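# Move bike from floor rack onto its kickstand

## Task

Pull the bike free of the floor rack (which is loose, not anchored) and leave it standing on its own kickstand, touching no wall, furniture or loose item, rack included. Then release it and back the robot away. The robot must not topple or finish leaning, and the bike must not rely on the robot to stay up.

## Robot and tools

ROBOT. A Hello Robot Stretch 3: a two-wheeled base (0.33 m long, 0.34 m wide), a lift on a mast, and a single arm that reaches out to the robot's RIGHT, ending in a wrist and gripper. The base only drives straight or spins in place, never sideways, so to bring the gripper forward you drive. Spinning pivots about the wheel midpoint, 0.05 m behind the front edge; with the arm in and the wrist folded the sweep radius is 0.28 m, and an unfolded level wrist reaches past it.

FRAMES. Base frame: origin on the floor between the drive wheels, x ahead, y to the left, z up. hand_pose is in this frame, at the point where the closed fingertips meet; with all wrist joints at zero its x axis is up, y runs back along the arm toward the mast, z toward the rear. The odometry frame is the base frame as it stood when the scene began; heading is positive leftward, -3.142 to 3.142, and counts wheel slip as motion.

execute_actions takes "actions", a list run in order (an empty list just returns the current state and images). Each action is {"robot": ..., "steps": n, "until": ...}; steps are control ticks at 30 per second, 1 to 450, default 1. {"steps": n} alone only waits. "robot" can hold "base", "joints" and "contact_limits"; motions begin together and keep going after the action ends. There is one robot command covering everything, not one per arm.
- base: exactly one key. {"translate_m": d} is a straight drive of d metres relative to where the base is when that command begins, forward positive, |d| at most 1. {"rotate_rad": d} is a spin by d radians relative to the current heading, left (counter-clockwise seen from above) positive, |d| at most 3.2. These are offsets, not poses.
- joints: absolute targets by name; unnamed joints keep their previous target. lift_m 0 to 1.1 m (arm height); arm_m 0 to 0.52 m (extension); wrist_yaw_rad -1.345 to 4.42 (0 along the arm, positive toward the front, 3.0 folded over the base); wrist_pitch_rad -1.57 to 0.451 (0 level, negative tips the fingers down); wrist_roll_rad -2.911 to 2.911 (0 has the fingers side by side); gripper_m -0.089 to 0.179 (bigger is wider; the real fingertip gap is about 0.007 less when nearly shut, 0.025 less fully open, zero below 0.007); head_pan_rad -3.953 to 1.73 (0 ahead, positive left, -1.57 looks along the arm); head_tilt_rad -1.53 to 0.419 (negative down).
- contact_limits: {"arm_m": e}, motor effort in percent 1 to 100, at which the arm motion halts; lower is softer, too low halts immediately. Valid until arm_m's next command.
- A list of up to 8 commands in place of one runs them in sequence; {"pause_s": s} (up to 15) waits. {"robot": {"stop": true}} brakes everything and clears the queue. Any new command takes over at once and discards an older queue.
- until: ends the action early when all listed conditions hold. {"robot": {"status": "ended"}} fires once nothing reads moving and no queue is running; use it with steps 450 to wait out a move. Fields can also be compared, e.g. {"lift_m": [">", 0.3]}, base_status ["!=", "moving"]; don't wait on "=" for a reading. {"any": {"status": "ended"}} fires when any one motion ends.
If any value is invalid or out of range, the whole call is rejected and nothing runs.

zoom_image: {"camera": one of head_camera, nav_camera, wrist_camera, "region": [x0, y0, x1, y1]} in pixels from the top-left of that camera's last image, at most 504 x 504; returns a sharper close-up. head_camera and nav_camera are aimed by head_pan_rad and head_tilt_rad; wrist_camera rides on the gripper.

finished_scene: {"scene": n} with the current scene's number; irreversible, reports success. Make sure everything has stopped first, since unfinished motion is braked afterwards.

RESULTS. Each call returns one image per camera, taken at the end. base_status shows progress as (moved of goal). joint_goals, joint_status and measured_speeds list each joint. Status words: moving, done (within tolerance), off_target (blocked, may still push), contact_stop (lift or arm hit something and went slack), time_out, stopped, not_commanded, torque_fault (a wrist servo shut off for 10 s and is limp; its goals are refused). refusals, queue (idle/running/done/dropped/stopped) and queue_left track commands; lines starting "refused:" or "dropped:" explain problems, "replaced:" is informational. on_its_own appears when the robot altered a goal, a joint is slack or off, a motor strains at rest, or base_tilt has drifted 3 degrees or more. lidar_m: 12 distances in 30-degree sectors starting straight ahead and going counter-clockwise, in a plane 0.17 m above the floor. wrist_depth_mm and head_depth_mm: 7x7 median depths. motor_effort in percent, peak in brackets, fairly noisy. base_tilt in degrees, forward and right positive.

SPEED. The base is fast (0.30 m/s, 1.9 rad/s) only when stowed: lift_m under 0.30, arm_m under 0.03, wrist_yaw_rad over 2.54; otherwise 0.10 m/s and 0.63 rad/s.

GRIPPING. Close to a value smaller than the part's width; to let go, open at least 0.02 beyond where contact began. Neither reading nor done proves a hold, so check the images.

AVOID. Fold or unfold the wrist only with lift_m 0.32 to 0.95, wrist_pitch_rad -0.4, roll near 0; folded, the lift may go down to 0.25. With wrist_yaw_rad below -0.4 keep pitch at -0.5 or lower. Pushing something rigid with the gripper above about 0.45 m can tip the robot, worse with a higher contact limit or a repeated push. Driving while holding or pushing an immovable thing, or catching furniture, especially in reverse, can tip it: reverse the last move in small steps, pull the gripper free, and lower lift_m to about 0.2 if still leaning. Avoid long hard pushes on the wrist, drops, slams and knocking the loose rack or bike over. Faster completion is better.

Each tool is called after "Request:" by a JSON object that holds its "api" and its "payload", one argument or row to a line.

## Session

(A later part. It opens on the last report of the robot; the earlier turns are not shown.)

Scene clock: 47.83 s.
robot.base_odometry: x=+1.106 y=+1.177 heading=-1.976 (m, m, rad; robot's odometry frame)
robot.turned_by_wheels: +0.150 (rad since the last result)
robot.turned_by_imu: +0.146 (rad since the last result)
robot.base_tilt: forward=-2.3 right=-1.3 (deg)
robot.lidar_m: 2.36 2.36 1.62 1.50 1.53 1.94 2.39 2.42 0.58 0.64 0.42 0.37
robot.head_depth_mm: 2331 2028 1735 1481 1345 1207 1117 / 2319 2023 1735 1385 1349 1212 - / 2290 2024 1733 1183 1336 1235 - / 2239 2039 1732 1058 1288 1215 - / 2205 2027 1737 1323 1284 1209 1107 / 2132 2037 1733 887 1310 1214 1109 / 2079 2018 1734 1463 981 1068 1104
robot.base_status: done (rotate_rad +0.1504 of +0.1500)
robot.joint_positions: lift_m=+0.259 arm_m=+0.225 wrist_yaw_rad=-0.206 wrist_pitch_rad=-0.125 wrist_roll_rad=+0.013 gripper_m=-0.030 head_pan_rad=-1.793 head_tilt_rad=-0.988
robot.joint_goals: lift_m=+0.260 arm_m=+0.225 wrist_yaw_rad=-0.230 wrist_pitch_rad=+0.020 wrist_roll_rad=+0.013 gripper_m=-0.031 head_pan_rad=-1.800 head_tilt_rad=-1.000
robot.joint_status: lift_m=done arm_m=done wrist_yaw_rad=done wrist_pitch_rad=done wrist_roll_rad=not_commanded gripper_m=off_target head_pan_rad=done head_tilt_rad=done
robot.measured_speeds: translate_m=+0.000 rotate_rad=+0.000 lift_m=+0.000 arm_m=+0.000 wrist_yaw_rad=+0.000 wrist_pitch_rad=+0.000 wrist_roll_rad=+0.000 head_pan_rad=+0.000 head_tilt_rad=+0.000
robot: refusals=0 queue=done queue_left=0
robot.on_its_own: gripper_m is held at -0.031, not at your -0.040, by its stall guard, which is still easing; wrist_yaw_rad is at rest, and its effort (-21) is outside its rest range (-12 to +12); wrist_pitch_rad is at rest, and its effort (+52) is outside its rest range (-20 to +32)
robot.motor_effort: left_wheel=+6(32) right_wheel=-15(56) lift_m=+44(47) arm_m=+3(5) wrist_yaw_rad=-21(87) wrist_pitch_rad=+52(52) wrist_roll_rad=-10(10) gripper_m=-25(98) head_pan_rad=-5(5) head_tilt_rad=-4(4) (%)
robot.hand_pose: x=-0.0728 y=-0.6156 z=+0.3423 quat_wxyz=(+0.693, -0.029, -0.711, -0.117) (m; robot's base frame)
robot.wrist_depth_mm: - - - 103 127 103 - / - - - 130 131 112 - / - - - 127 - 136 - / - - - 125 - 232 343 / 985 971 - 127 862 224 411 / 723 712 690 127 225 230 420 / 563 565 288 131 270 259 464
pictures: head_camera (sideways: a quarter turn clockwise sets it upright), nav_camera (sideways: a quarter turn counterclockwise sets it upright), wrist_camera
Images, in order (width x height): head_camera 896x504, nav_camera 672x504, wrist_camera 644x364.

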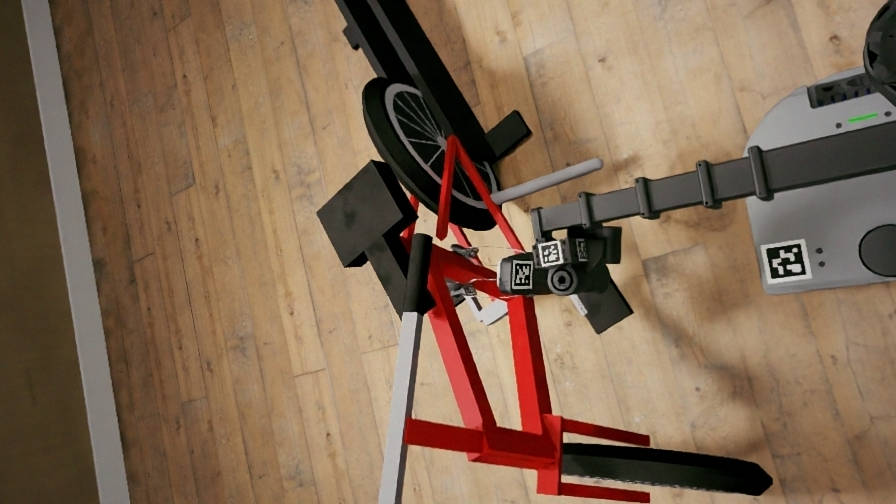

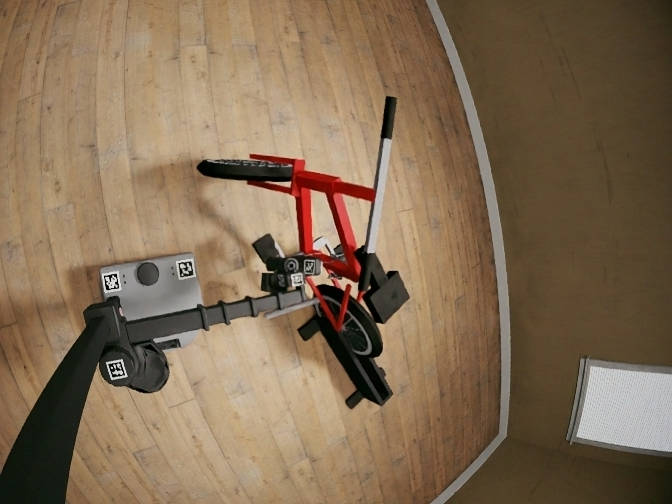

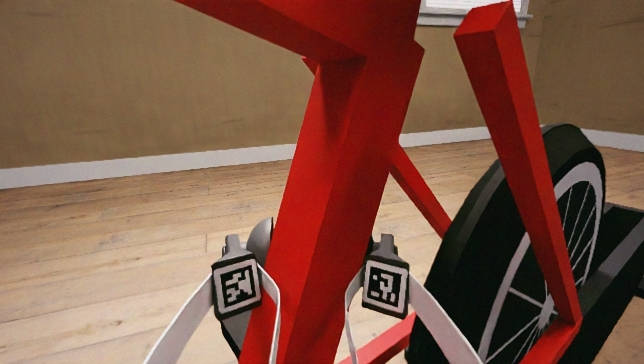

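Request:
{"api": "execute_actions", "payload": {
  "actions": [
    {"robot":{"joints":{"lift_m":0.23,"arm_m":0.18}},"steps":120,"until":{"robot":{"status":"ended"}}}
  ]
}}

Scene clock: 49.20 s.
robot.base_odometry: x=+1.106 y=+1.177 heading=-1.976 (m, m, rad; robot's odometry frame)
robot.turned_by_wheels: +0.000 (rad since the last result)
robot.turned_by_imu: +0.000 (rad since the last result)
robot.base_tilt: forward=-2.2 right=-1.3 (deg)
robot.lidar_m: 2.36 2.35 1.61 1.50 1.53 1.94 2.39 2.43 0.55 0.60 0.41 0.35
robot.head_depth_mm: 2356 2015 1728 1467 1349 1209 1119 / 2298 2019 1728 1317 1346 1214 - / 2293 2038 1739 1146 1341 1210 - / 2246 2007 1739 974 1380 1213 - / 2198 2045 1743 1319 1291 1211 1105 / 2142 2020 1738 1498 1315 1214 1102 / 2089 2030 1757 1472 944 926 1098
robot.base_status: done (rotate_rad +0.1502 of +0.1500)
robot.joint_positions: lift_m=+0.230 arm_m=+0.181 wrist_yaw_rad=-0.171 wrist_pitch_rad=-0.012 wrist_roll_rad=+0.001 gripper_m=-0.024 head_pan_rad=-1.793 head_tilt_rad=-0.988
robot.joint_goals: lift_m=+0.230 arm_m=+0.180 wrist_yaw_rad=-0.188 wrist_pitch_rad=+0.020 wrist_roll_rad=+0.001 gripper_m=-0.025 head_pan_rad=-1.800 head_tilt_rad=-1.000
robot.joint_status: lift_m=done arm_m=done wrist_yaw_rad=done wrist_pitch_rad=done wrist_roll_rad=not_commanded gripper_m=off_target head_pan_rad=done head_tilt_rad=done
robot.measured_speeds: translate_m=+0.000 rotate_rad=+0.000 lift_m=+0.000 arm_m=+0.000 wrist_yaw_rad=+0.000 wrist_pitch_rad=+0.000 wrist_roll_rad=+0.000 head_pan_rad=+0.000 head_tilt_rad=+0.000
robot: refusals=0 queue=done queue_left=0
robot.on_its_own: wrist_yaw_rad is held at -0.188, not at your -0.230, by its stall guard, which is not easing now; gripper_m is held at -0.025, not at your -0.040, by its stall guard, which is still easing; wrist_yaw_rad is at rest, and its effort (-14) is outside its rest range (-12 to +12)
robot.motor_effort: left_wheel=+2(6) right_wheel=-6(15) lift_m=+28(44) arm_m=-8(10) wrist_yaw_rad=-14(21) wrist_pitch_rad=+11(51) wrist_roll_rad=-5(10) gripper_m=-22(25) head_pan_rad=-4(4) head_tilt_rad=-4(4) (%)
robot.hand_pose: x=-0.0650 y=-0.5778 z=+0.3415 quat_wxyz=(+0.704, -0.056, -0.705, -0.065) (m; robot's base frame)
robot.wrist_depth_mm: - - - 114 140 - - / - - - 144 141 122 - / - - - 138 - 140 - / - - - 131 - 236 315 / - - - 130 - 226 337 / 844 833 823 128 243 219 367 / 629 626 294 129 581 230 358
pictures: head_camera (sideways: a quarter turn clockwise sets it upright), nav_camera (sideways: a quarter turn counterclockwise sets it upright), wrist_camera
Images, in order (width x height): head_camera 896x504, nav_camera 672x504, wrist_camera 644x364.

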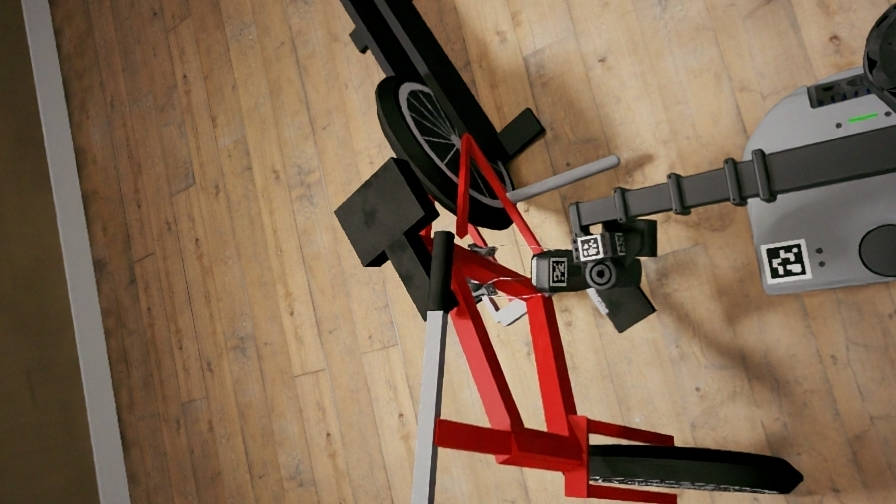

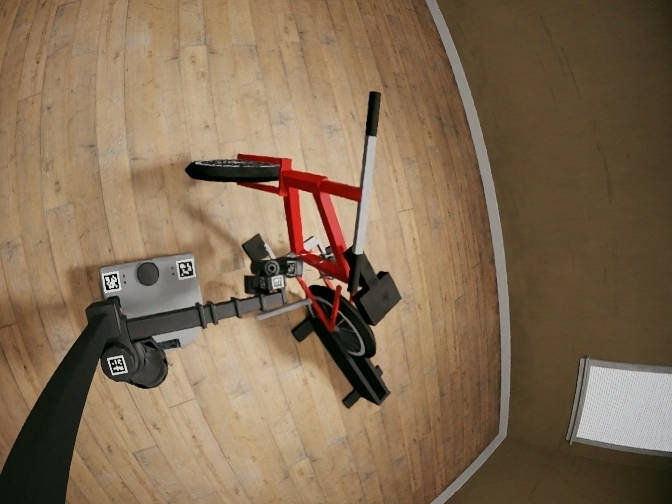

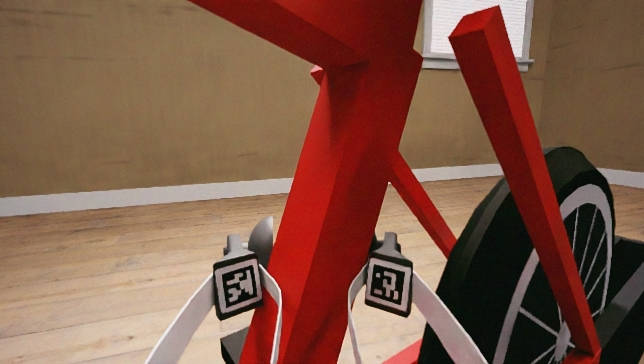

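Request:
{"api": "execute_actions", "payload": {
  "actions": [
    {"robot":{"joints":{"gripper_m":0.06,"wrist_yaw_rad":-0.17}},"steps":45}
  ]
}}

Scene clock: 50.80 s.
robot.base_odometry: x=+1.106 y=+1.177 heading=-1.976 (m, m, rad; robot's odometry frame)
robot.turned_by_wheels: +0.000 (rad since the last result)
robot.turned_by_imu: +0.000 (rad since the last result)
robot.base_tilt: forward=-2.4 right=-1.2 (deg)
robot.lidar_m: 2.36 2.36 1.61 1.50 1.53 1.94 2.40 2.42 0.54 0.60 0.41 0.35
robot.head_depth_mm: 2369 2021 1737 1470 1348 1212 1115 / 2309 2019 1742 1325 1346 1213 - / 2281 2024 1734 1146 1347 1216 - / 2232 2024 1743 1006 1380 1211 - / 2205 2032 1732 1319 1286 1223 1101 / 2150 2026 1740 1496 1311 1215 1112 / 2082 2020 1742 1463 948 923 1095
robot.base_status: done (rotate_rad +0.1499 of +0.1500)
robot.joint_positions: lift_m=+0.230 arm_m=+0.180 wrist_yaw_rad=-0.168 wrist_pitch_rad=-0.004 wrist_roll_rad=-0.005 gripper_m=+0.060 head_pan_rad=-1.793 head_tilt_rad=-0.988
robot.joint_goals: lift_m=+0.230 arm_m=+0.180 wrist_yaw_rad=-0.170 wrist_pitch_rad=+0.020 wrist_roll_rad=-0.005 gripper_m=+0.060 head_pan_rad=-1.800 head_tilt_rad=-1.000
robot.joint_status: lift_m=done arm_m=done wrist_yaw_rad=done wrist_pitch_rad=done wrist_roll_rad=not_commanded gripper_m=done head_pan_rad=done head_tilt_rad=done
robot.measured_speeds: translate_m=+0.000 rotate_rad=+0.000 lift_m=+0.000 arm_m=+0.000 wrist_yaw_rad=+0.000 wrist_pitch_rad=+0.000 wrist_roll_rad=+0.000 head_pan_rad=+0.000 head_tilt_rad=+0.000
robot: refusals=0 queue=done queue_left=0
robot.motor_effort: left_wheel=-1(2) right_wheel=+1(6) lift_m=+28(28) arm_m=-4(8) wrist_yaw_rad=-2(13) wrist_pitch_rad=+8(11) wrist_roll_rad=-3(5) gripper_m=+0(79) head_pan_rad=-5(4) head_tilt_rad=-5(5) (%)
robot.hand_pose: x=-0.0642 y=-0.5779 z=+0.3438 quat_wxyz=(+0.706, -0.057, -0.703, -0.061) (m; robot's base frame)
robot.wrist_depth_mm: - - 123 114 142 - - / - - - 142 143 124 - / - - - 141 - 142 - / - - - 133 - 244 339 / - - - 132 293 227 335 / 868 826 774 131 - 221 365 / 627 625 561 131 287 242 357
pictures: head_camera (sideways: a quarter turn clockwise sets it upright), nav_camera (sideways: a quarter turn counterclockwise sets it upright), wrist_camera
Images, in order (width x height): head_camera 896x504, nav_camera 672x504, wrist_camera 644x364.

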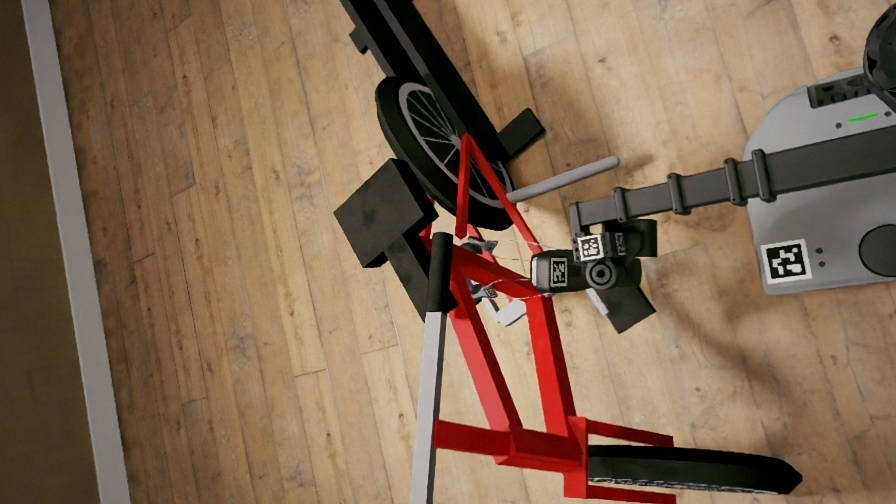

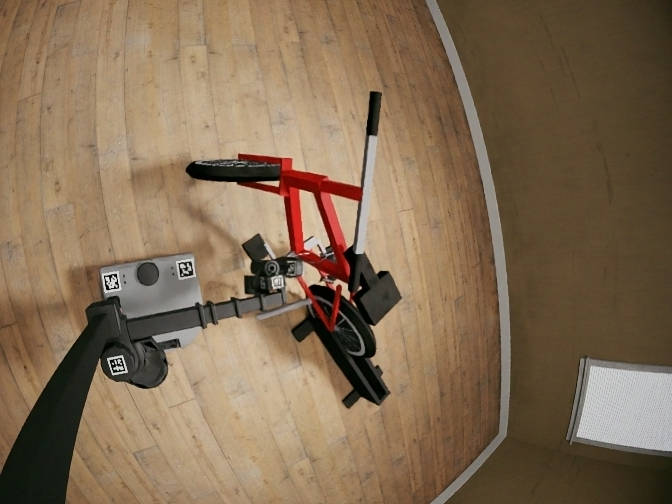

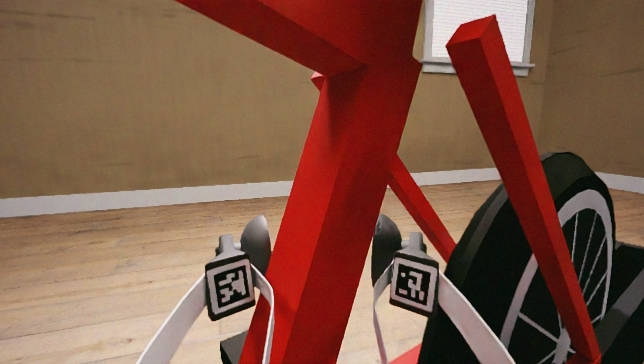

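Request:
{"api": "execute_actions", "payload": {
  "actions": [
    {"robot":[{"joints":{"gripper_m":0.075}},{"joints":{"arm_m":0.0}},{"joints":{"lift_m":0.52,"wrist_yaw_rad":0,"gripper_m":0.0}}],"steps":400,"until":{"robot":{"status":"ended"}}}
  ]
}}

Scene clock: 57.60 s.
robot.base_odometry: x=+1.106 y=+1.177 heading=-1.976 (m, m, rad; robot's odometry frame)
robot.turned_by_wheels: +0.000 (rad since the last result)
robot.turned_by_imu: +0.000 (rad since the last result)
robot.base_tilt: forward=-2.4 right=-1.3 (deg)
robot.lidar_m: 2.36 2.36 1.62 1.50 1.53 1.94 2.40 2.42 0.54 0.60 0.41 0.35
robot.head_depth_mm: 2335 2030 1738 1469 1346 1210 1103 / 2297 2023 1730 1320 1346 1231 - / 2288 2038 1730 1140 1326 - - / 2238 2039 1736 918 1372 - - / 2204 2030 1753 1200 1308 1216 1104 / 2120 2029 1736 1496 1301 1219 1109 / 2079 2031 1741 1469 945 924 1093
robot.base_status: done (rotate_rad +0.1499 of +0.1500)
robot.joint_positions: lift_m=+0.520 arm_m=+0.001 wrist_yaw_rad=-0.002 wrist_pitch_rad=-0.002 wrist_roll_rad=-0.005 gripper_m=+0.000 head_pan_rad=-1.793 head_tilt_rad=-0.988
robot.joint_goals: lift_m=+0.520 arm_m=+0.000 wrist_yaw_rad=+0.000 wrist_pitch_rad=+0.020 wrist_roll_rad=-0.005 gripper_m=+0.000 head_pan_rad=-1.800 head_tilt_rad=-1.000
robot.joint_status: lift_m=done arm_m=done wrist_yaw_rad=done wrist_pitch_rad=done wrist_roll_rad=not_commanded gripper_m=done head_pan_rad=done head_tilt_rad=done
robot.measured_speeds: translate_m=+0.000 rotate_rad=+0.000 lift_m=+0.000 arm_m=+0.000 wrist_yaw_rad=+0.000 wrist_pitch_rad=+0.000 wrist_roll_rad=+0.000 head_pan_rad=+0.000 head_tilt_rad=+0.000
robot: refusals=0 queue=done queue_left=0
robot.motor_effort: left_wheel=-1(1) right_wheel=+1(2) lift_m=+33(35) arm_m=-4(4) wrist_yaw_rad=+1(4) wrist_pitch_rad=+8(8) wrist_roll_rad=-2(3) gripper_m=-2(80) head_pan_rad=-6(5) head_tilt_rad=-4(5) (%)
robot.hand_pose: x=-0.0219 y=-0.4024 z=+0.6340 quat_wxyz=(+0.709, +0.000, -0.705, -0.002) (m; robot's base frame)
robot.wrist_depth_mm: - - - - - - - / - - - - - - - / 214 - - - - - - / - 215 221 - - - - / 208 - - 217 436 - - / 209 - - - 318 - - / 213 257 294 324 441 508 -
pictures: head_camera (sideways: a quarter turn clockwise sets it upright), nav_camera (sideways: a quarter turn counterclockwise sets it upright), wrist_camera
Images, in order (width x height): head_camera 896x504, nav_camera 672x504, wrist_camera 644x364.

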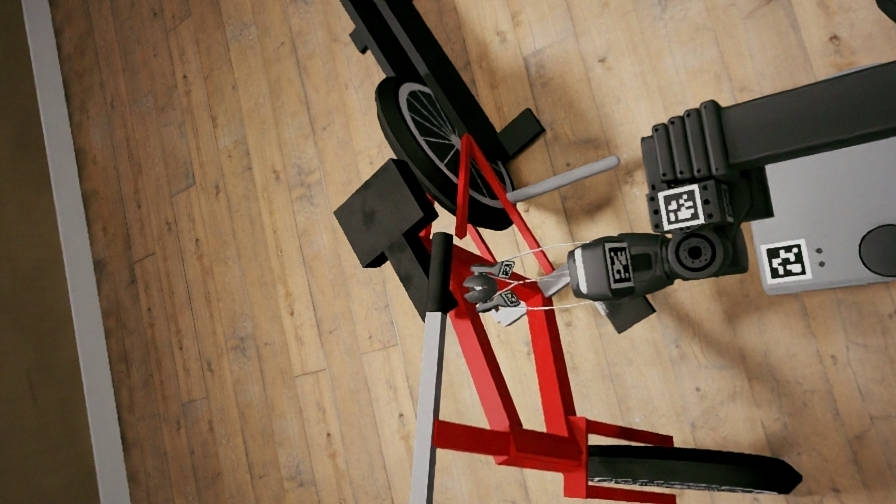

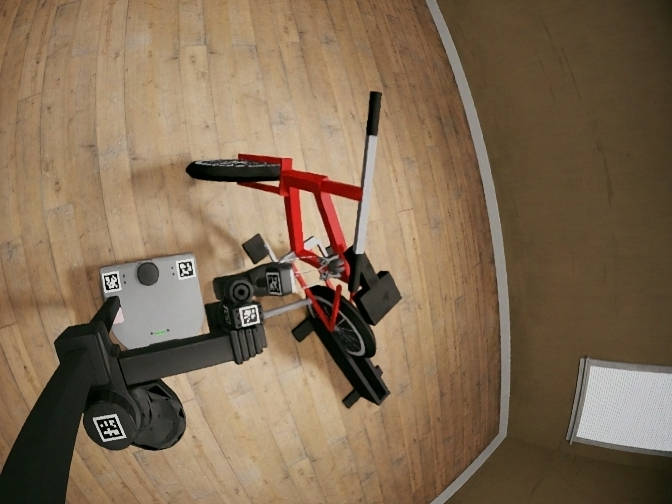

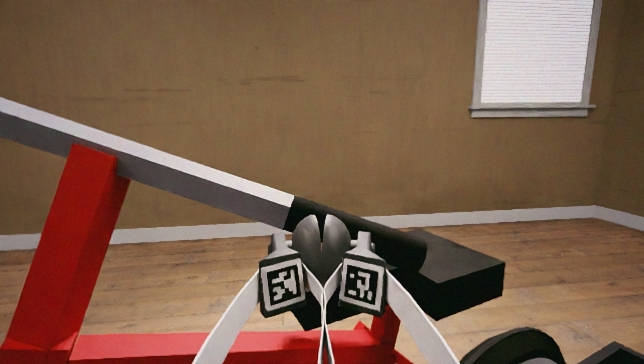

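Request:
{"api": "execute_actions", "payload": {
  "actions": [
    {"robot":[{"joints":{"lift_m":0.81,"wrist_pitch_rad":-1.0}},{"joints":{"arm_m":0.225}},{"joints":{"lift_m":0.715}},{"joints":{"arm_m":0.12,"head_pan_rad":-1.3}}],"steps":450,"until":{"robot":{"status":"ended"}}}
  ]
}}

Scene clock: 67.43 s.
robot.base_odometry: x=+1.106 y=+1.177 heading=-1.977 (m, m, rad; robot's odometry frame)
robot.turned_by_wheels: +0.000 (rad since the last result)
robot.turned_by_imu: -0.001 (rad since the last result)
robot.base_tilt: forward=-2.5 right=-1.3 (deg)
robot.lidar_m: 2.36 2.35 1.62 1.50 1.52 1.94 2.39 2.42 0.54 0.59 0.45 0.43
robot.head_depth_mm: 2092 2017 1727 1542 - 1211 1114 / 2153 2023 1725 1571 1294 1210 1134 / 2199 2025 1741 1523 1131 1199 - / 2226 2037 1736 850 1311 1211 1121 / 2243 2026 1673 1524 1068 1210 1107 / 2295 2041 1741 1526 1326 1213 1106 / 2301 2030 1732 1524 1344 1198 1106
robot.base_status: done (rotate_rad +0.1498 of +0.1500)
robot.joint_positions: lift_m=+0.715 arm_m=+0.121 wrist_yaw_rad=-0.006 wrist_pitch_rad=-0.930 wrist_roll_rad=-0.005 gripper_m=+0.000 head_pan_rad=-1.307 head_tilt_rad=-0.988
robot.joint_goals: lift_m=+0.715 arm_m=+0.120 wrist_yaw_rad=+0.000 wrist_pitch_rad=-1.000 wrist_roll_rad=-0.005 gripper_m=+0.000 head_pan_rad=-1.300 head_tilt_rad=-1.000
robot.joint_status: lift_m=done arm_m=done wrist_yaw_rad=done wrist_pitch_rad=done wrist_roll_rad=not_commanded gripper_m=done head_pan_rad=done head_tilt_rad=done
robot.measured_speeds: translate_m=+0.000 rotate_rad=+0.000 lift_m=+0.000 arm_m=+0.000 wrist_yaw_rad=+0.000 wrist_pitch_rad=+0.000 wrist_roll_rad=+0.000 head_pan_rad=+0.000 head_tilt_rad=+0.000
robot: refusals=0 queue=done queue_left=0
robot.on_its_own: wrist_pitch_rad is at rest, and its effort (-26) is outside its rest range (-20 to +32)
robot.motor_effort: left_wheel=-3(4) right_wheel=+5(10) lift_m=+24(34) arm_m=-9(10) wrist_yaw_rad=+5(9) wrist_pitch_rad=-26(28) wrist_roll_rad=-3(3) gripper_m=-3(3) head_pan_rad=+3(42) head_tilt_rad=-4(5) (%)
robot.hand_pose: x=-0.0224 y=-0.3996 z=+0.6341 quat_wxyz=(+0.633, +0.316, -0.631, -0.318) (m; robot's base frame)
robot.wrist_depth_mm: - - - - - - - / - - - - 341 - - / - 984 - - 311 324 969 / 131 918 920 333 549 886 915 / 181 131 314 569 807 852 841 / 768 286 132 - 778 787 794 / 722 415 713 133 726 730 755
pictures: head_camera (sideways: a quarter turn clockwise sets it upright), nav_camera (sideways: a quarter turn counterclockwise sets it upright), wrist_camera
Images, in order (width x height): head_camera 896x504, nav_camera 672x504, wrist_camera 644x364.

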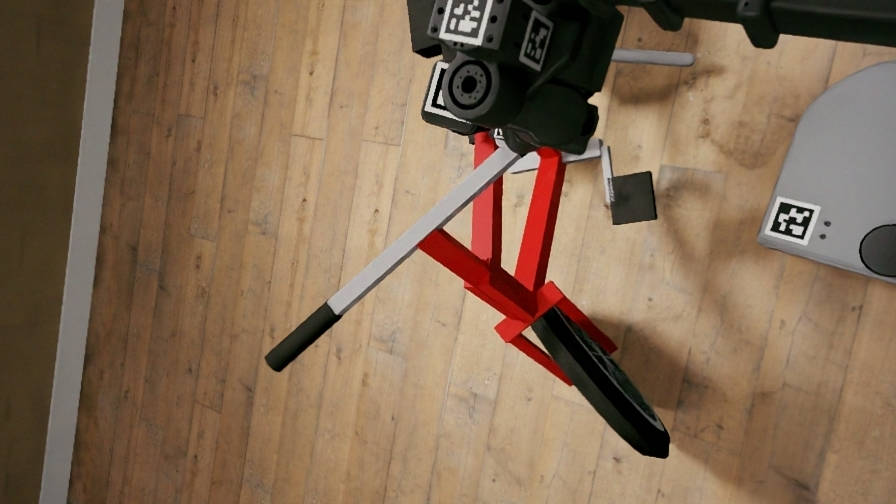

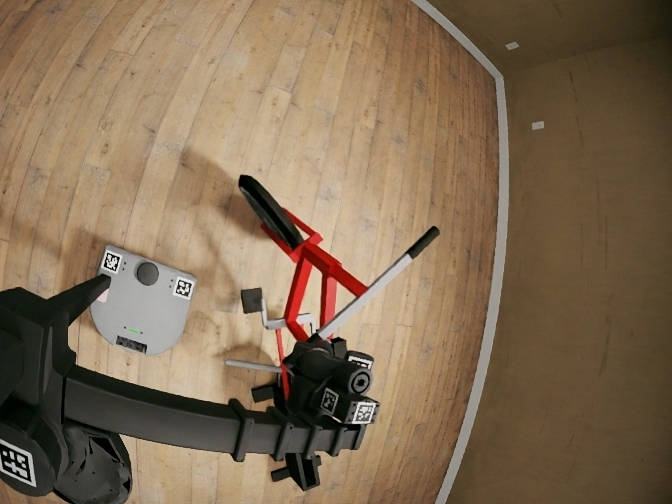

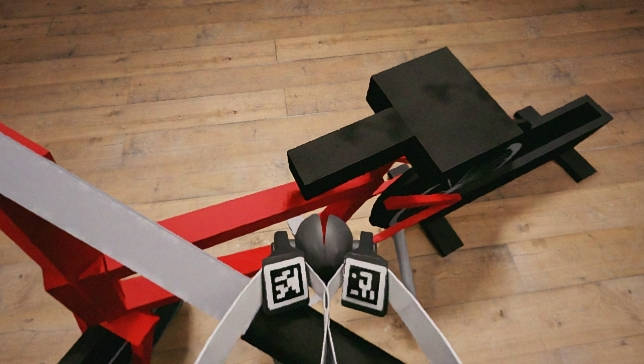

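Request:
{"api": "execute_actions", "payload": {
  "actions": [
    {"robot":{"base":{"translate_m":0.11},"joints":{"arm_m":0.07,"lift_m":0.74}},"steps":450,"until":{"robot":{"status":"ended"}}}
  ]
}}

Scene clock: 70.80 s.
robot.base_odometry: x=+1.063 y=+1.076 heading=-1.976 (m, m, rad; robot's odometry frame)
robot.turned_by_wheels: +0.000 (rad since the last result)
robot.turned_by_imu: -0.016 (rad since the last result)
robot.base_tilt: forward=-2.4 right=-1.2 (deg)
robot.lidar_m: 2.25 2.28 1.64 1.51 1.53 1.93 2.50 2.53 0.50 0.55 0.41 0.40
robot.head_depth_mm: 2077 2005 1731 1551 - 1198 1109 / 2123 2029 1732 1553 - 1194 1136 / 2164 2040 1738 1517 1116 1181 - / 2210 2031 1727 1439 1002 1213 1125 / 2241 2035 1707 1519 973 1220 1103 / 2253 2018 1735 1520 1345 1198 1103 / 2304 2037 1736 1512 1347 1200 1106
robot.base_status: done (translate_m +0.1100 of +0.1100)
robot.joint_positions: lift_m=+0.744 arm_m=+0.070 wrist_yaw_rad=-0.002 wrist_pitch_rad=-1.001 wrist_roll_rad=-0.005 gripper_m=+0.000 head_pan_rad=-1.307 head_tilt_rad=-0.988
robot.joint_goals: lift_m=+0.744 arm_m=+0.070 wrist_yaw_rad=+0.000 wrist_pitch_rad=-1.000 wrist_roll_rad=-0.005 gripper_m=+0.000 head_pan_rad=-1.300 head_tilt_rad=-1.000
robot.joint_status: lift_m=contact_stop arm_m=done wrist_yaw_rad=done wrist_pitch_rad=done wrist_roll_rad=not_commanded gripper_m=done head_pan_rad=done head_tilt_rad=done
robot.measured_speeds: translate_m=+0.000 rotate_rad=+0.000 lift_m=+0.000 arm_m=+0.000 wrist_yaw_rad=+0.000 wrist_pitch_rad=+0.000 wrist_roll_rad=+0.000 head_pan_rad=+0.000 head_tilt_rad=+0.000
robot: refusals=0 queue=dropped queue_left=0
robot.on_its_own: lift_m is slack since a contact_stop, until your next command for it
robot.motor_effort: left_wheel=+0(10) right_wheel=+1(28) lift_m=+30(33) arm_m=-4(10) wrist_yaw_rad=+2(30) wrist_pitch_rad=+0(34) wrist_roll_rad=-3(3) gripper_m=-2(8) head_pan_rad=+5(5) head_tilt_rad=-5(4) (%)
robot.hand_pose: x=-0.0219 y=-0.3332 z=+0.6536 quat_wxyz=(+0.622, +0.339, -0.619, -0.340) (m; robot's base frame)
robot.wrist_depth_mm: - - - - - - - / - - - - 349 - - / 165 991 987 953 332 730 - / 169 165 904 388 676 920 918 / 840 150 330 626 853 855 841 / 800 394 149 - 799 791 797 / 745 473 743 148 741 751 751
pictures: head_camera (sideways: a quarter turn clockwise sets it upright), nav_camera (sideways: a quarter turn counterclockwise sets it upright), wrist_camera
Images, in order (width x height): head_camera 896x504, nav_camera 672x504, wrist_camera 644x364.

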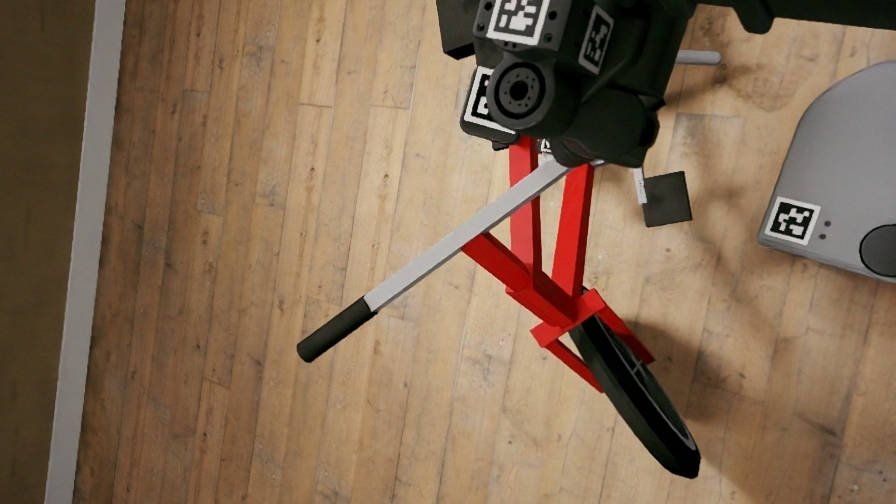

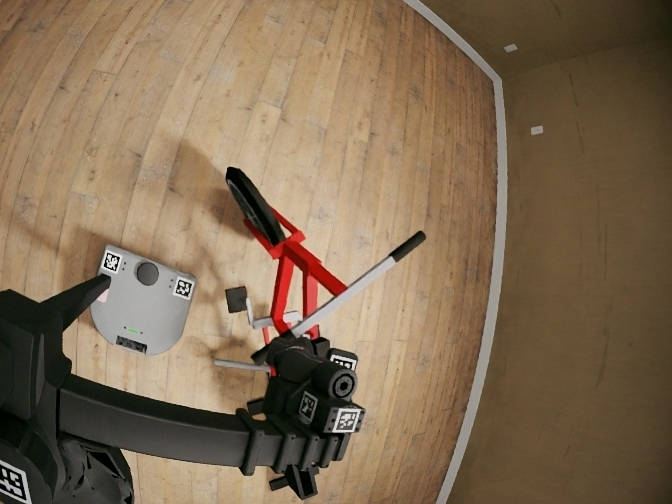

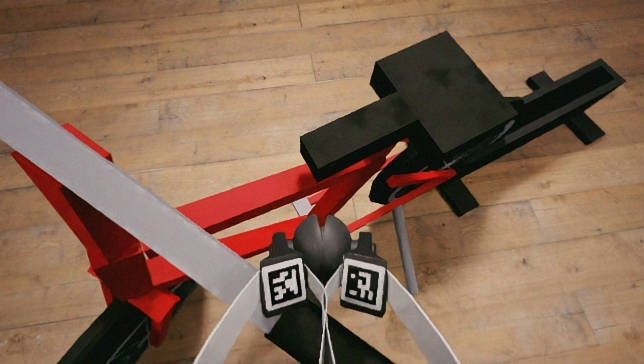

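Request:
{"api": "execute_actions", "payload": {
  "actions": [
    {"robot":[{"joints":{"lift_m":0.84}},{"joints":{"arm_m":0.0,"wrist_pitch_rad":-1.4,"head_pan_rad":-1.57},"base":{"translate_m":-0.3}}],"steps":450,"until":{"robot":{"status":"ended"}}}
  ]
}}

Scene clock: 77.03 s.
robot.base_odometry: x=+1.181 y=+1.351 heading=-1.976 (m, m, rad; robot's odometry frame)
robot.turned_by_wheels: +0.000 (rad since the last result)
robot.turned_by_imu: -0.001 (rad since the last result)
robot.base_tilt: forward=-2.3 right=-1.3 (deg)
robot.lidar_m: 0.69 2.38 1.60 1.48 1.49 1.88 2.20 2.23 2.46 0.47 0.55 0.64
robot.head_depth_mm: 2233 2025 1734 1417 - 1168 1105 / 2244 2016 1738 1552 - 1172 - / 2246 2015 1732 1409 - - - / 2204 2042 1735 1215 1308 1206 - / 2191 2037 1735 891 1331 1216 1103 / 2186 2026 1736 940 1293 1201 1105 / 2178 2016 1756 1523 1292 1197 1110
robot.base_status: done (translate_m -0.3000 of -0.3000)
robot.joint_positions: lift_m=+0.840 arm_m=+0.001 wrist_yaw_rad=-0.002 wrist_pitch_rad=-1.396 wrist_roll_rad=-0.005 gripper_m=+0.000 head_pan_rad=-1.563 head_tilt_rad=-0.988
robot.joint_goals: lift_m=+0.840 arm_m=+0.000 wrist_yaw_rad=+0.000 wrist_pitch_rad=-1.400 wrist_roll_rad=-0.005 gripper_m=+0.000 head_pan_rad=-1.570 head_tilt_rad=-1.000
robot.joint_status: lift_m=done arm_m=done wrist_yaw_rad=done wrist_pitch_rad=done wrist_roll_rad=not_commanded gripper_m=done head_pan_rad=done head_tilt_rad=done
robot.measured_speeds: translate_m=+0.000 rotate_rad=+0.000 lift_m=+0.000 arm_m=+0.000 wrist_yaw_rad=+0.000 wrist_pitch_rad=+0.000 wrist_roll_rad=+0.000 head_pan_rad=+0.000 head_tilt_rad=+0.000
robot: refusals=0 queue=done queue_left=0
robot.motor_effort: left_wheel=+1(4) right_wheel=+0(6) lift_m=+33(35) arm_m=-4(5) wrist_yaw_rad=+1(2) wrist_pitch_rad=-2(2) wrist_roll_rad=-3(3) gripper_m=-2(2) head_pan_rad=-4(30) head_tilt_rad=-4(5) (%)
robot.hand_pose: x=-0.0217 y=-0.1670 z=+0.7221 quat_wxyz=(+0.543, +0.455, -0.540, -0.454) (m; robot's base frame)
robot.wrist_depth_mm: 423 910 694 825 935 917 920 / 570 701 906 913 907 909 925 / 693 907 904 913 909 916 915 / 799 893 899 914 918 913 933 / 909 880 905 - 939 902 930 / 902 911 893 - 928 928 914 / 890 908 897 890 902 911 913
pictures: head_camera (sideways: a quarter turn clockwise sets it upright), nav_camera (sideways: a quarter turn counterclockwise sets it upright), wrist_camera
Images, in order (width x height): head_camera 896x504, nav_camera 672x504, wrist_camera 644x364.

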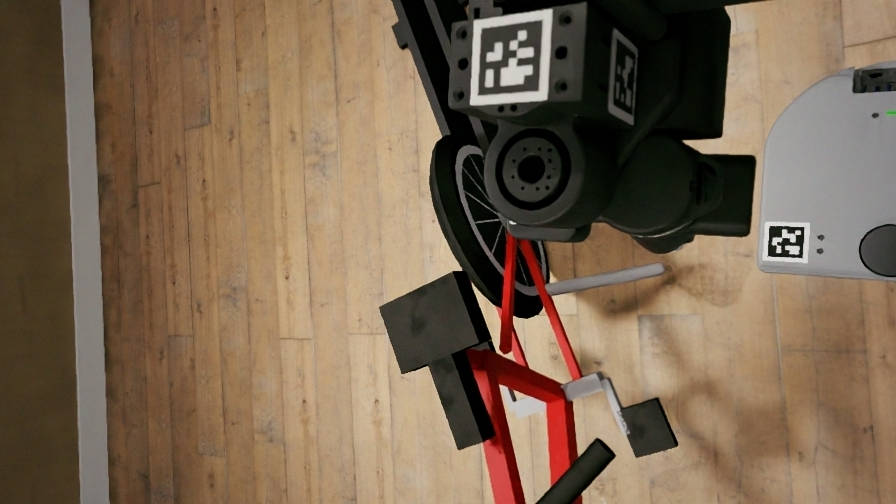

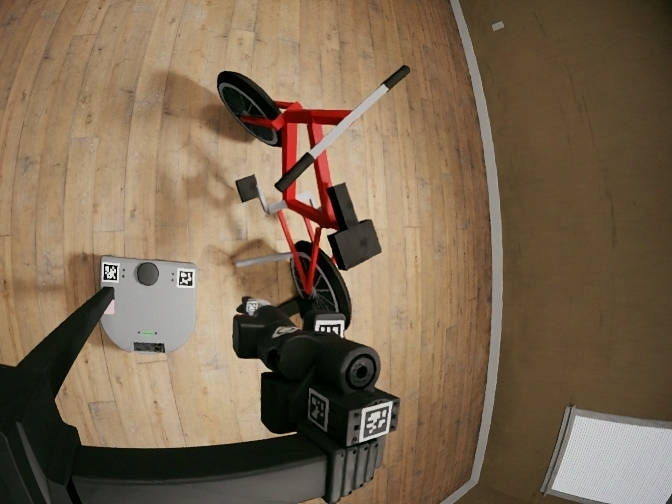

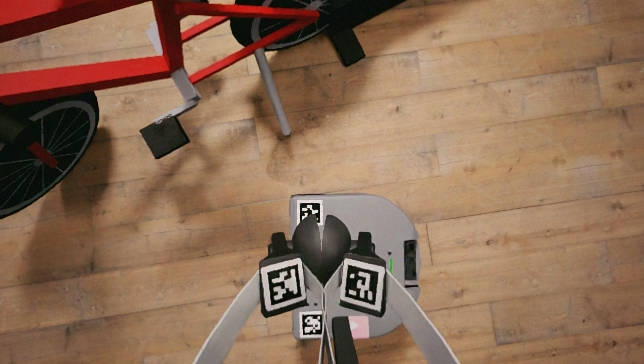

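Request:
{"api": "execute_actions", "payload": {
  "actions": [
    {"robot":[{"base":{"translate_m":-0.15},"joints":{"lift_m":0.45,"arm_m":0.06,"wrist_pitch_rad":-1.2,"wrist_roll_rad":1.57,"gripper_m":0.05}},{"base":{"rotate_rad":0.35}}],"steps":450,"until":{"robot":{"status":"ended"}}}
  ]
}}

Scene clock: 82.97 s.
robot.base_odometry: x=+1.241 y=+1.489 heading=-1.627 (m, m, rad; robot's odometry frame)
robot.turned_by_wheels: +0.350 (rad since the last result)
robot.turned_by_imu: +0.350 (rad since the last result)
robot.base_tilt: forward=-2.4 right=-1.3 (deg)
robot.lidar_m: 2.70 1.73 1.46 1.46 1.65 2.06 2.06 2.32 0.64 0.52 0.77 0.78
robot.head_depth_mm: 2122 2028 1729 1513 1318 1213 1107 / 2183 2030 1734 1523 1327 1234 - / 2231 2032 1747 1234 1330 1179 - / 2262 2027 1746 1147 1322 1207 - / 2309 2025 1743 1024 1326 1211 1103 / 2366 2025 1741 1183 1327 1216 1105 / 2368 2034 1737 1081 1330 1210 1105
robot.base_status: done (rotate_rad +0.3499 of +0.3500)
robot.joint_positions: lift_m=+0.450 arm_m=+0.060 wrist_yaw_rad=-0.002 wrist_pitch_rad=-1.206 wrist_roll_rad=+1.564 gripper_m=+0.050 head_pan_rad=-1.563 head_tilt_rad=-0.988
robot.joint_goals: lift_m=+0.450 arm_m=+0.060 wrist_yaw_rad=+0.000 wrist_pitch_rad=-1.200 wrist_roll_rad=+1.570 gripper_m=+0.050 head_pan_rad=-1.570 head_tilt_rad=-1.000
robot.joint_status: lift_m=done arm_m=done wrist_yaw_rad=done wrist_pitch_rad=done wrist_roll_rad=done gripper_m=done head_pan_rad=done head_tilt_rad=done
robot.measured_speeds: translate_m=+0.000 rotate_rad=+0.000 lift_m=+0.000 arm_m=+0.000 wrist_yaw_rad=+0.000 wrist_pitch_rad=+0.000 wrist_roll_rad=+0.000 head_pan_rad=+0.000 head_tilt_rad=+0.000
robot: refusals=0 queue=done queue_left=0
robot.motor_effort: left_wheel=-2(8) right_wheel=+3(8) lift_m=+27(33) arm_m=+5(7) wrist_yaw_rad=+1(2) wrist_pitch_rad=+2(3) wrist_roll_rad=+2(2) gripper_m=+0(81) head_pan_rad=-4(3) head_tilt_rad=-4(5) (%)
robot.hand_pose: x=-0.0216 y=-0.2731 z=+0.3407 quat_wxyz=(+0.003, +0.001, -0.823, -0.568) (m; robot's base frame)
robot.wrist_depth_mm: 359 452 550 496 446 427 - / 349 437 542 504 456 - - / 343 460 569 519 477 - - / 337 412 581 529 478 - - / 324 418 605 540 479 - - / 350 454 653 559 - 462 425 / 852 724 647 569 522 466 436
pictures: head_camera (sideways: a quarter turn clockwise sets it upright), nav_camera (sideways: a quarter turn counterclockwise sets it upright), wrist_camera
Images, in order (width x height): head_camera 896x504, nav_camera 672x504, wrist_camera 644x364.

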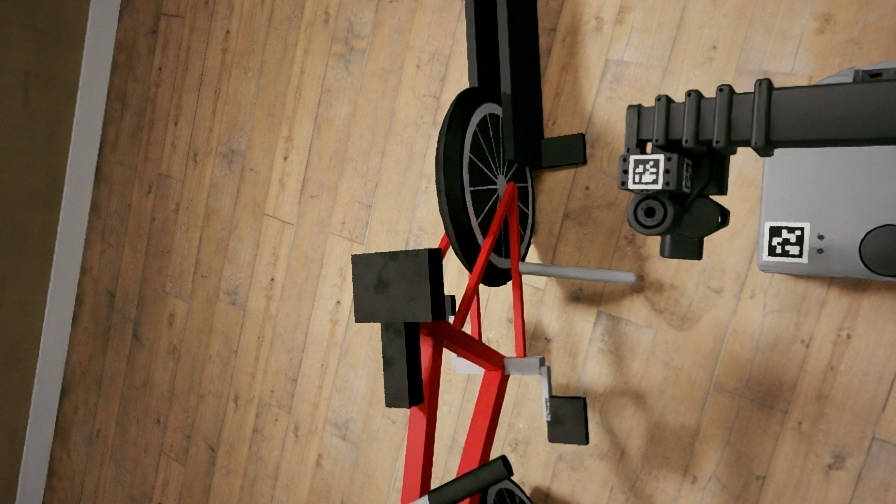

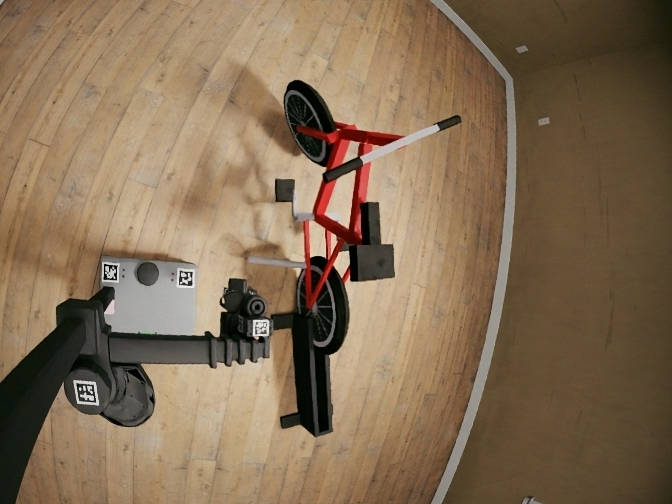

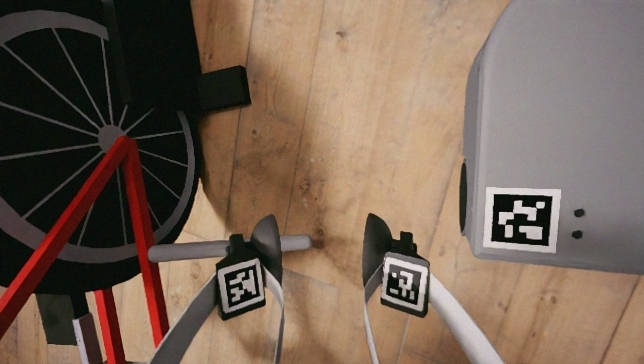

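Request:
{"api": "execute_actions", "payload": {
  "actions": [
    {"robot":[{"base":{"translate_m":-0.34}},{"joints":{"arm_m":0.36,"lift_m":0.34}}],"steps":450,"until":{"robot":{"status":"ended"}}}
  ]
}}

Scene clock: 90.93 s.
robot.base_odometry: x=+1.260 y=+1.828 heading=-1.627 (m, m, rad; robot's odometry frame)
robot.turned_by_wheels: +0.000 (rad since the last result)
robot.turned_by_imu: -0.001 (rad since the last result)
robot.base_tilt: forward=-2.3 right=-1.3 (deg)
robot.lidar_m: 3.01 1.82 1.54 1.53 1.73 1.73 1.73 1.96 2.23 0.64 0.64 1.01
robot.head_depth_mm: 2056 2013 1740 1517 1344 1212 1106 / 2116 2019 1737 1516 1349 1212 - / 2169 2037 1744 1577 1358 1211 - / 2237 2019 1740 1550 1344 1217 - / 2259 2022 1735 1256 1325 1216 1103 / 2292 2019 1742 1208 1354 1212 1104 / 2358 2032 1746 1219 1330 1218 1105
robot.base_status: done (translate_m -0.3400 of -0.3400)
robot.joint_positions: lift_m=+0.340 arm_m=+0.360 wrist_yaw_rad=-0.002 wrist_pitch_rad=-1.205 wrist_roll_rad=+1.566 gripper_m=+0.050 head_pan_rad=-1.563 head_tilt_rad=-0.988
robot.joint_goals: lift_m=+0.340 arm_m=+0.360 wrist_yaw_rad=+0.000 wrist_pitch_rad=-1.200 wrist_roll_rad=+1.570 gripper_m=+0.050 head_pan_rad=-1.570 head_tilt_rad=-1.000
robot.joint_status: lift_m=done arm_m=done wrist_yaw_rad=done wrist_pitch_rad=done wrist_roll_rad=done gripper_m=done head_pan_rad=done head_tilt_rad=done
robot.measured_speeds: translate_m=+0.000 rotate_rad=+0.000 lift_m=+0.000 arm_m=+0.000 wrist_yaw_rad=+0.000 wrist_pitch_rad=+0.000 wrist_roll_rad=+0.000 head_pan_rad=+0.000 head_tilt_rad=+0.000
robot: refusals=0 queue=done queue_left=0
robot.motor_effort: left_wheel=-2(8) right_wheel=+3(4) lift_m=+27(27) arm_m=+5(4) wrist_yaw_rad=+2(1) wrist_pitch_rad=+1(2) wrist_roll_rad=+2(2) gripper_m=+1(0) head_pan_rad=-4(4) head_tilt_rad=-4(5) (%)
robot.hand_pose: x=-0.0216 y=-0.5734 z=+0.2308 quat_wxyz=(+0.002, +0.001, -0.824, -0.567) (m; robot's base frame)
robot.wrist_depth_mm: 529 471 269 368 348 320 296 / 546 486 266 374 357 326 302 / 559 505 275 373 362 332 310 / 588 515 272 359 373 344 316 / 604 536 281 340 375 346 320 / 646 552 358 328 - 356 325 / 665 584 272 315 390 358 335
pictures: head_camera (sideways: a quarter turn clockwise sets it upright), nav_camera (sideways: a quarter turn counterclockwise sets it upright), wrist_camera
Images, in order (width x height): head_camera 896x504, nav_camera 672x504, wrist_camera 644x364.

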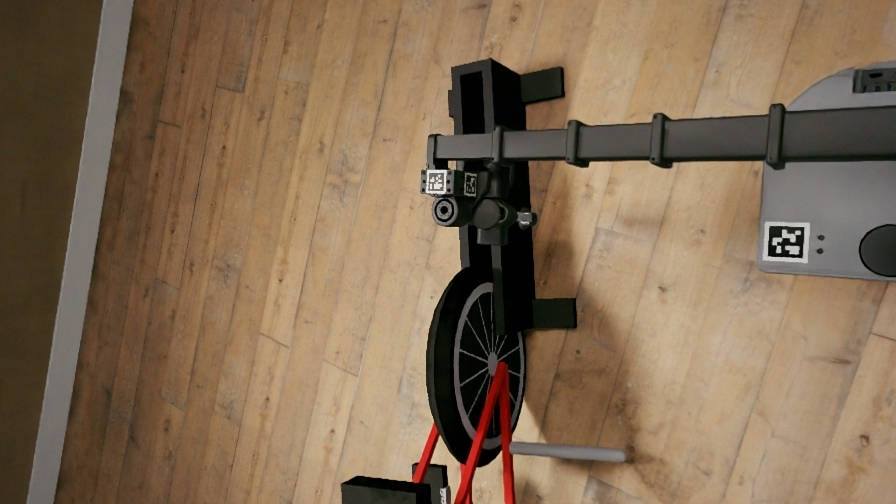

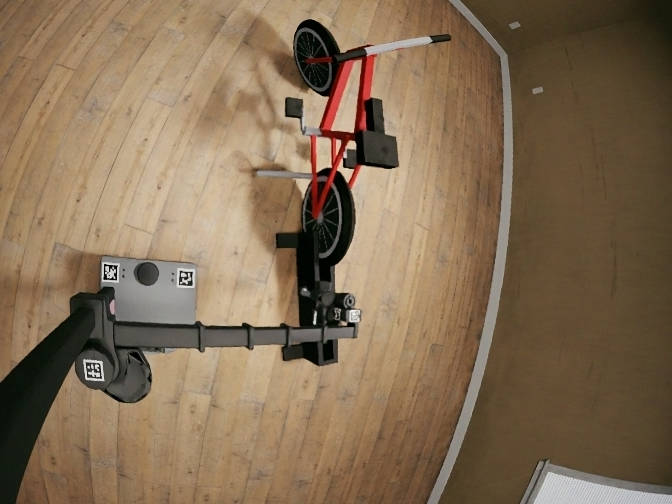

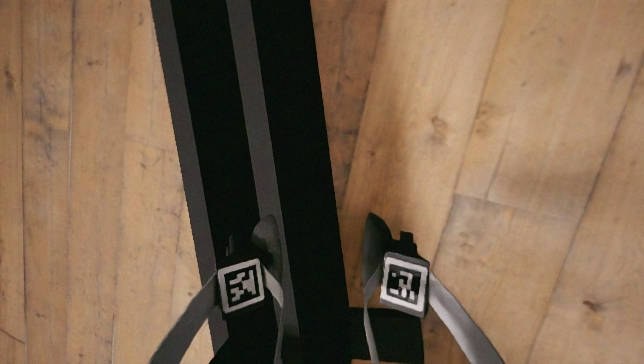

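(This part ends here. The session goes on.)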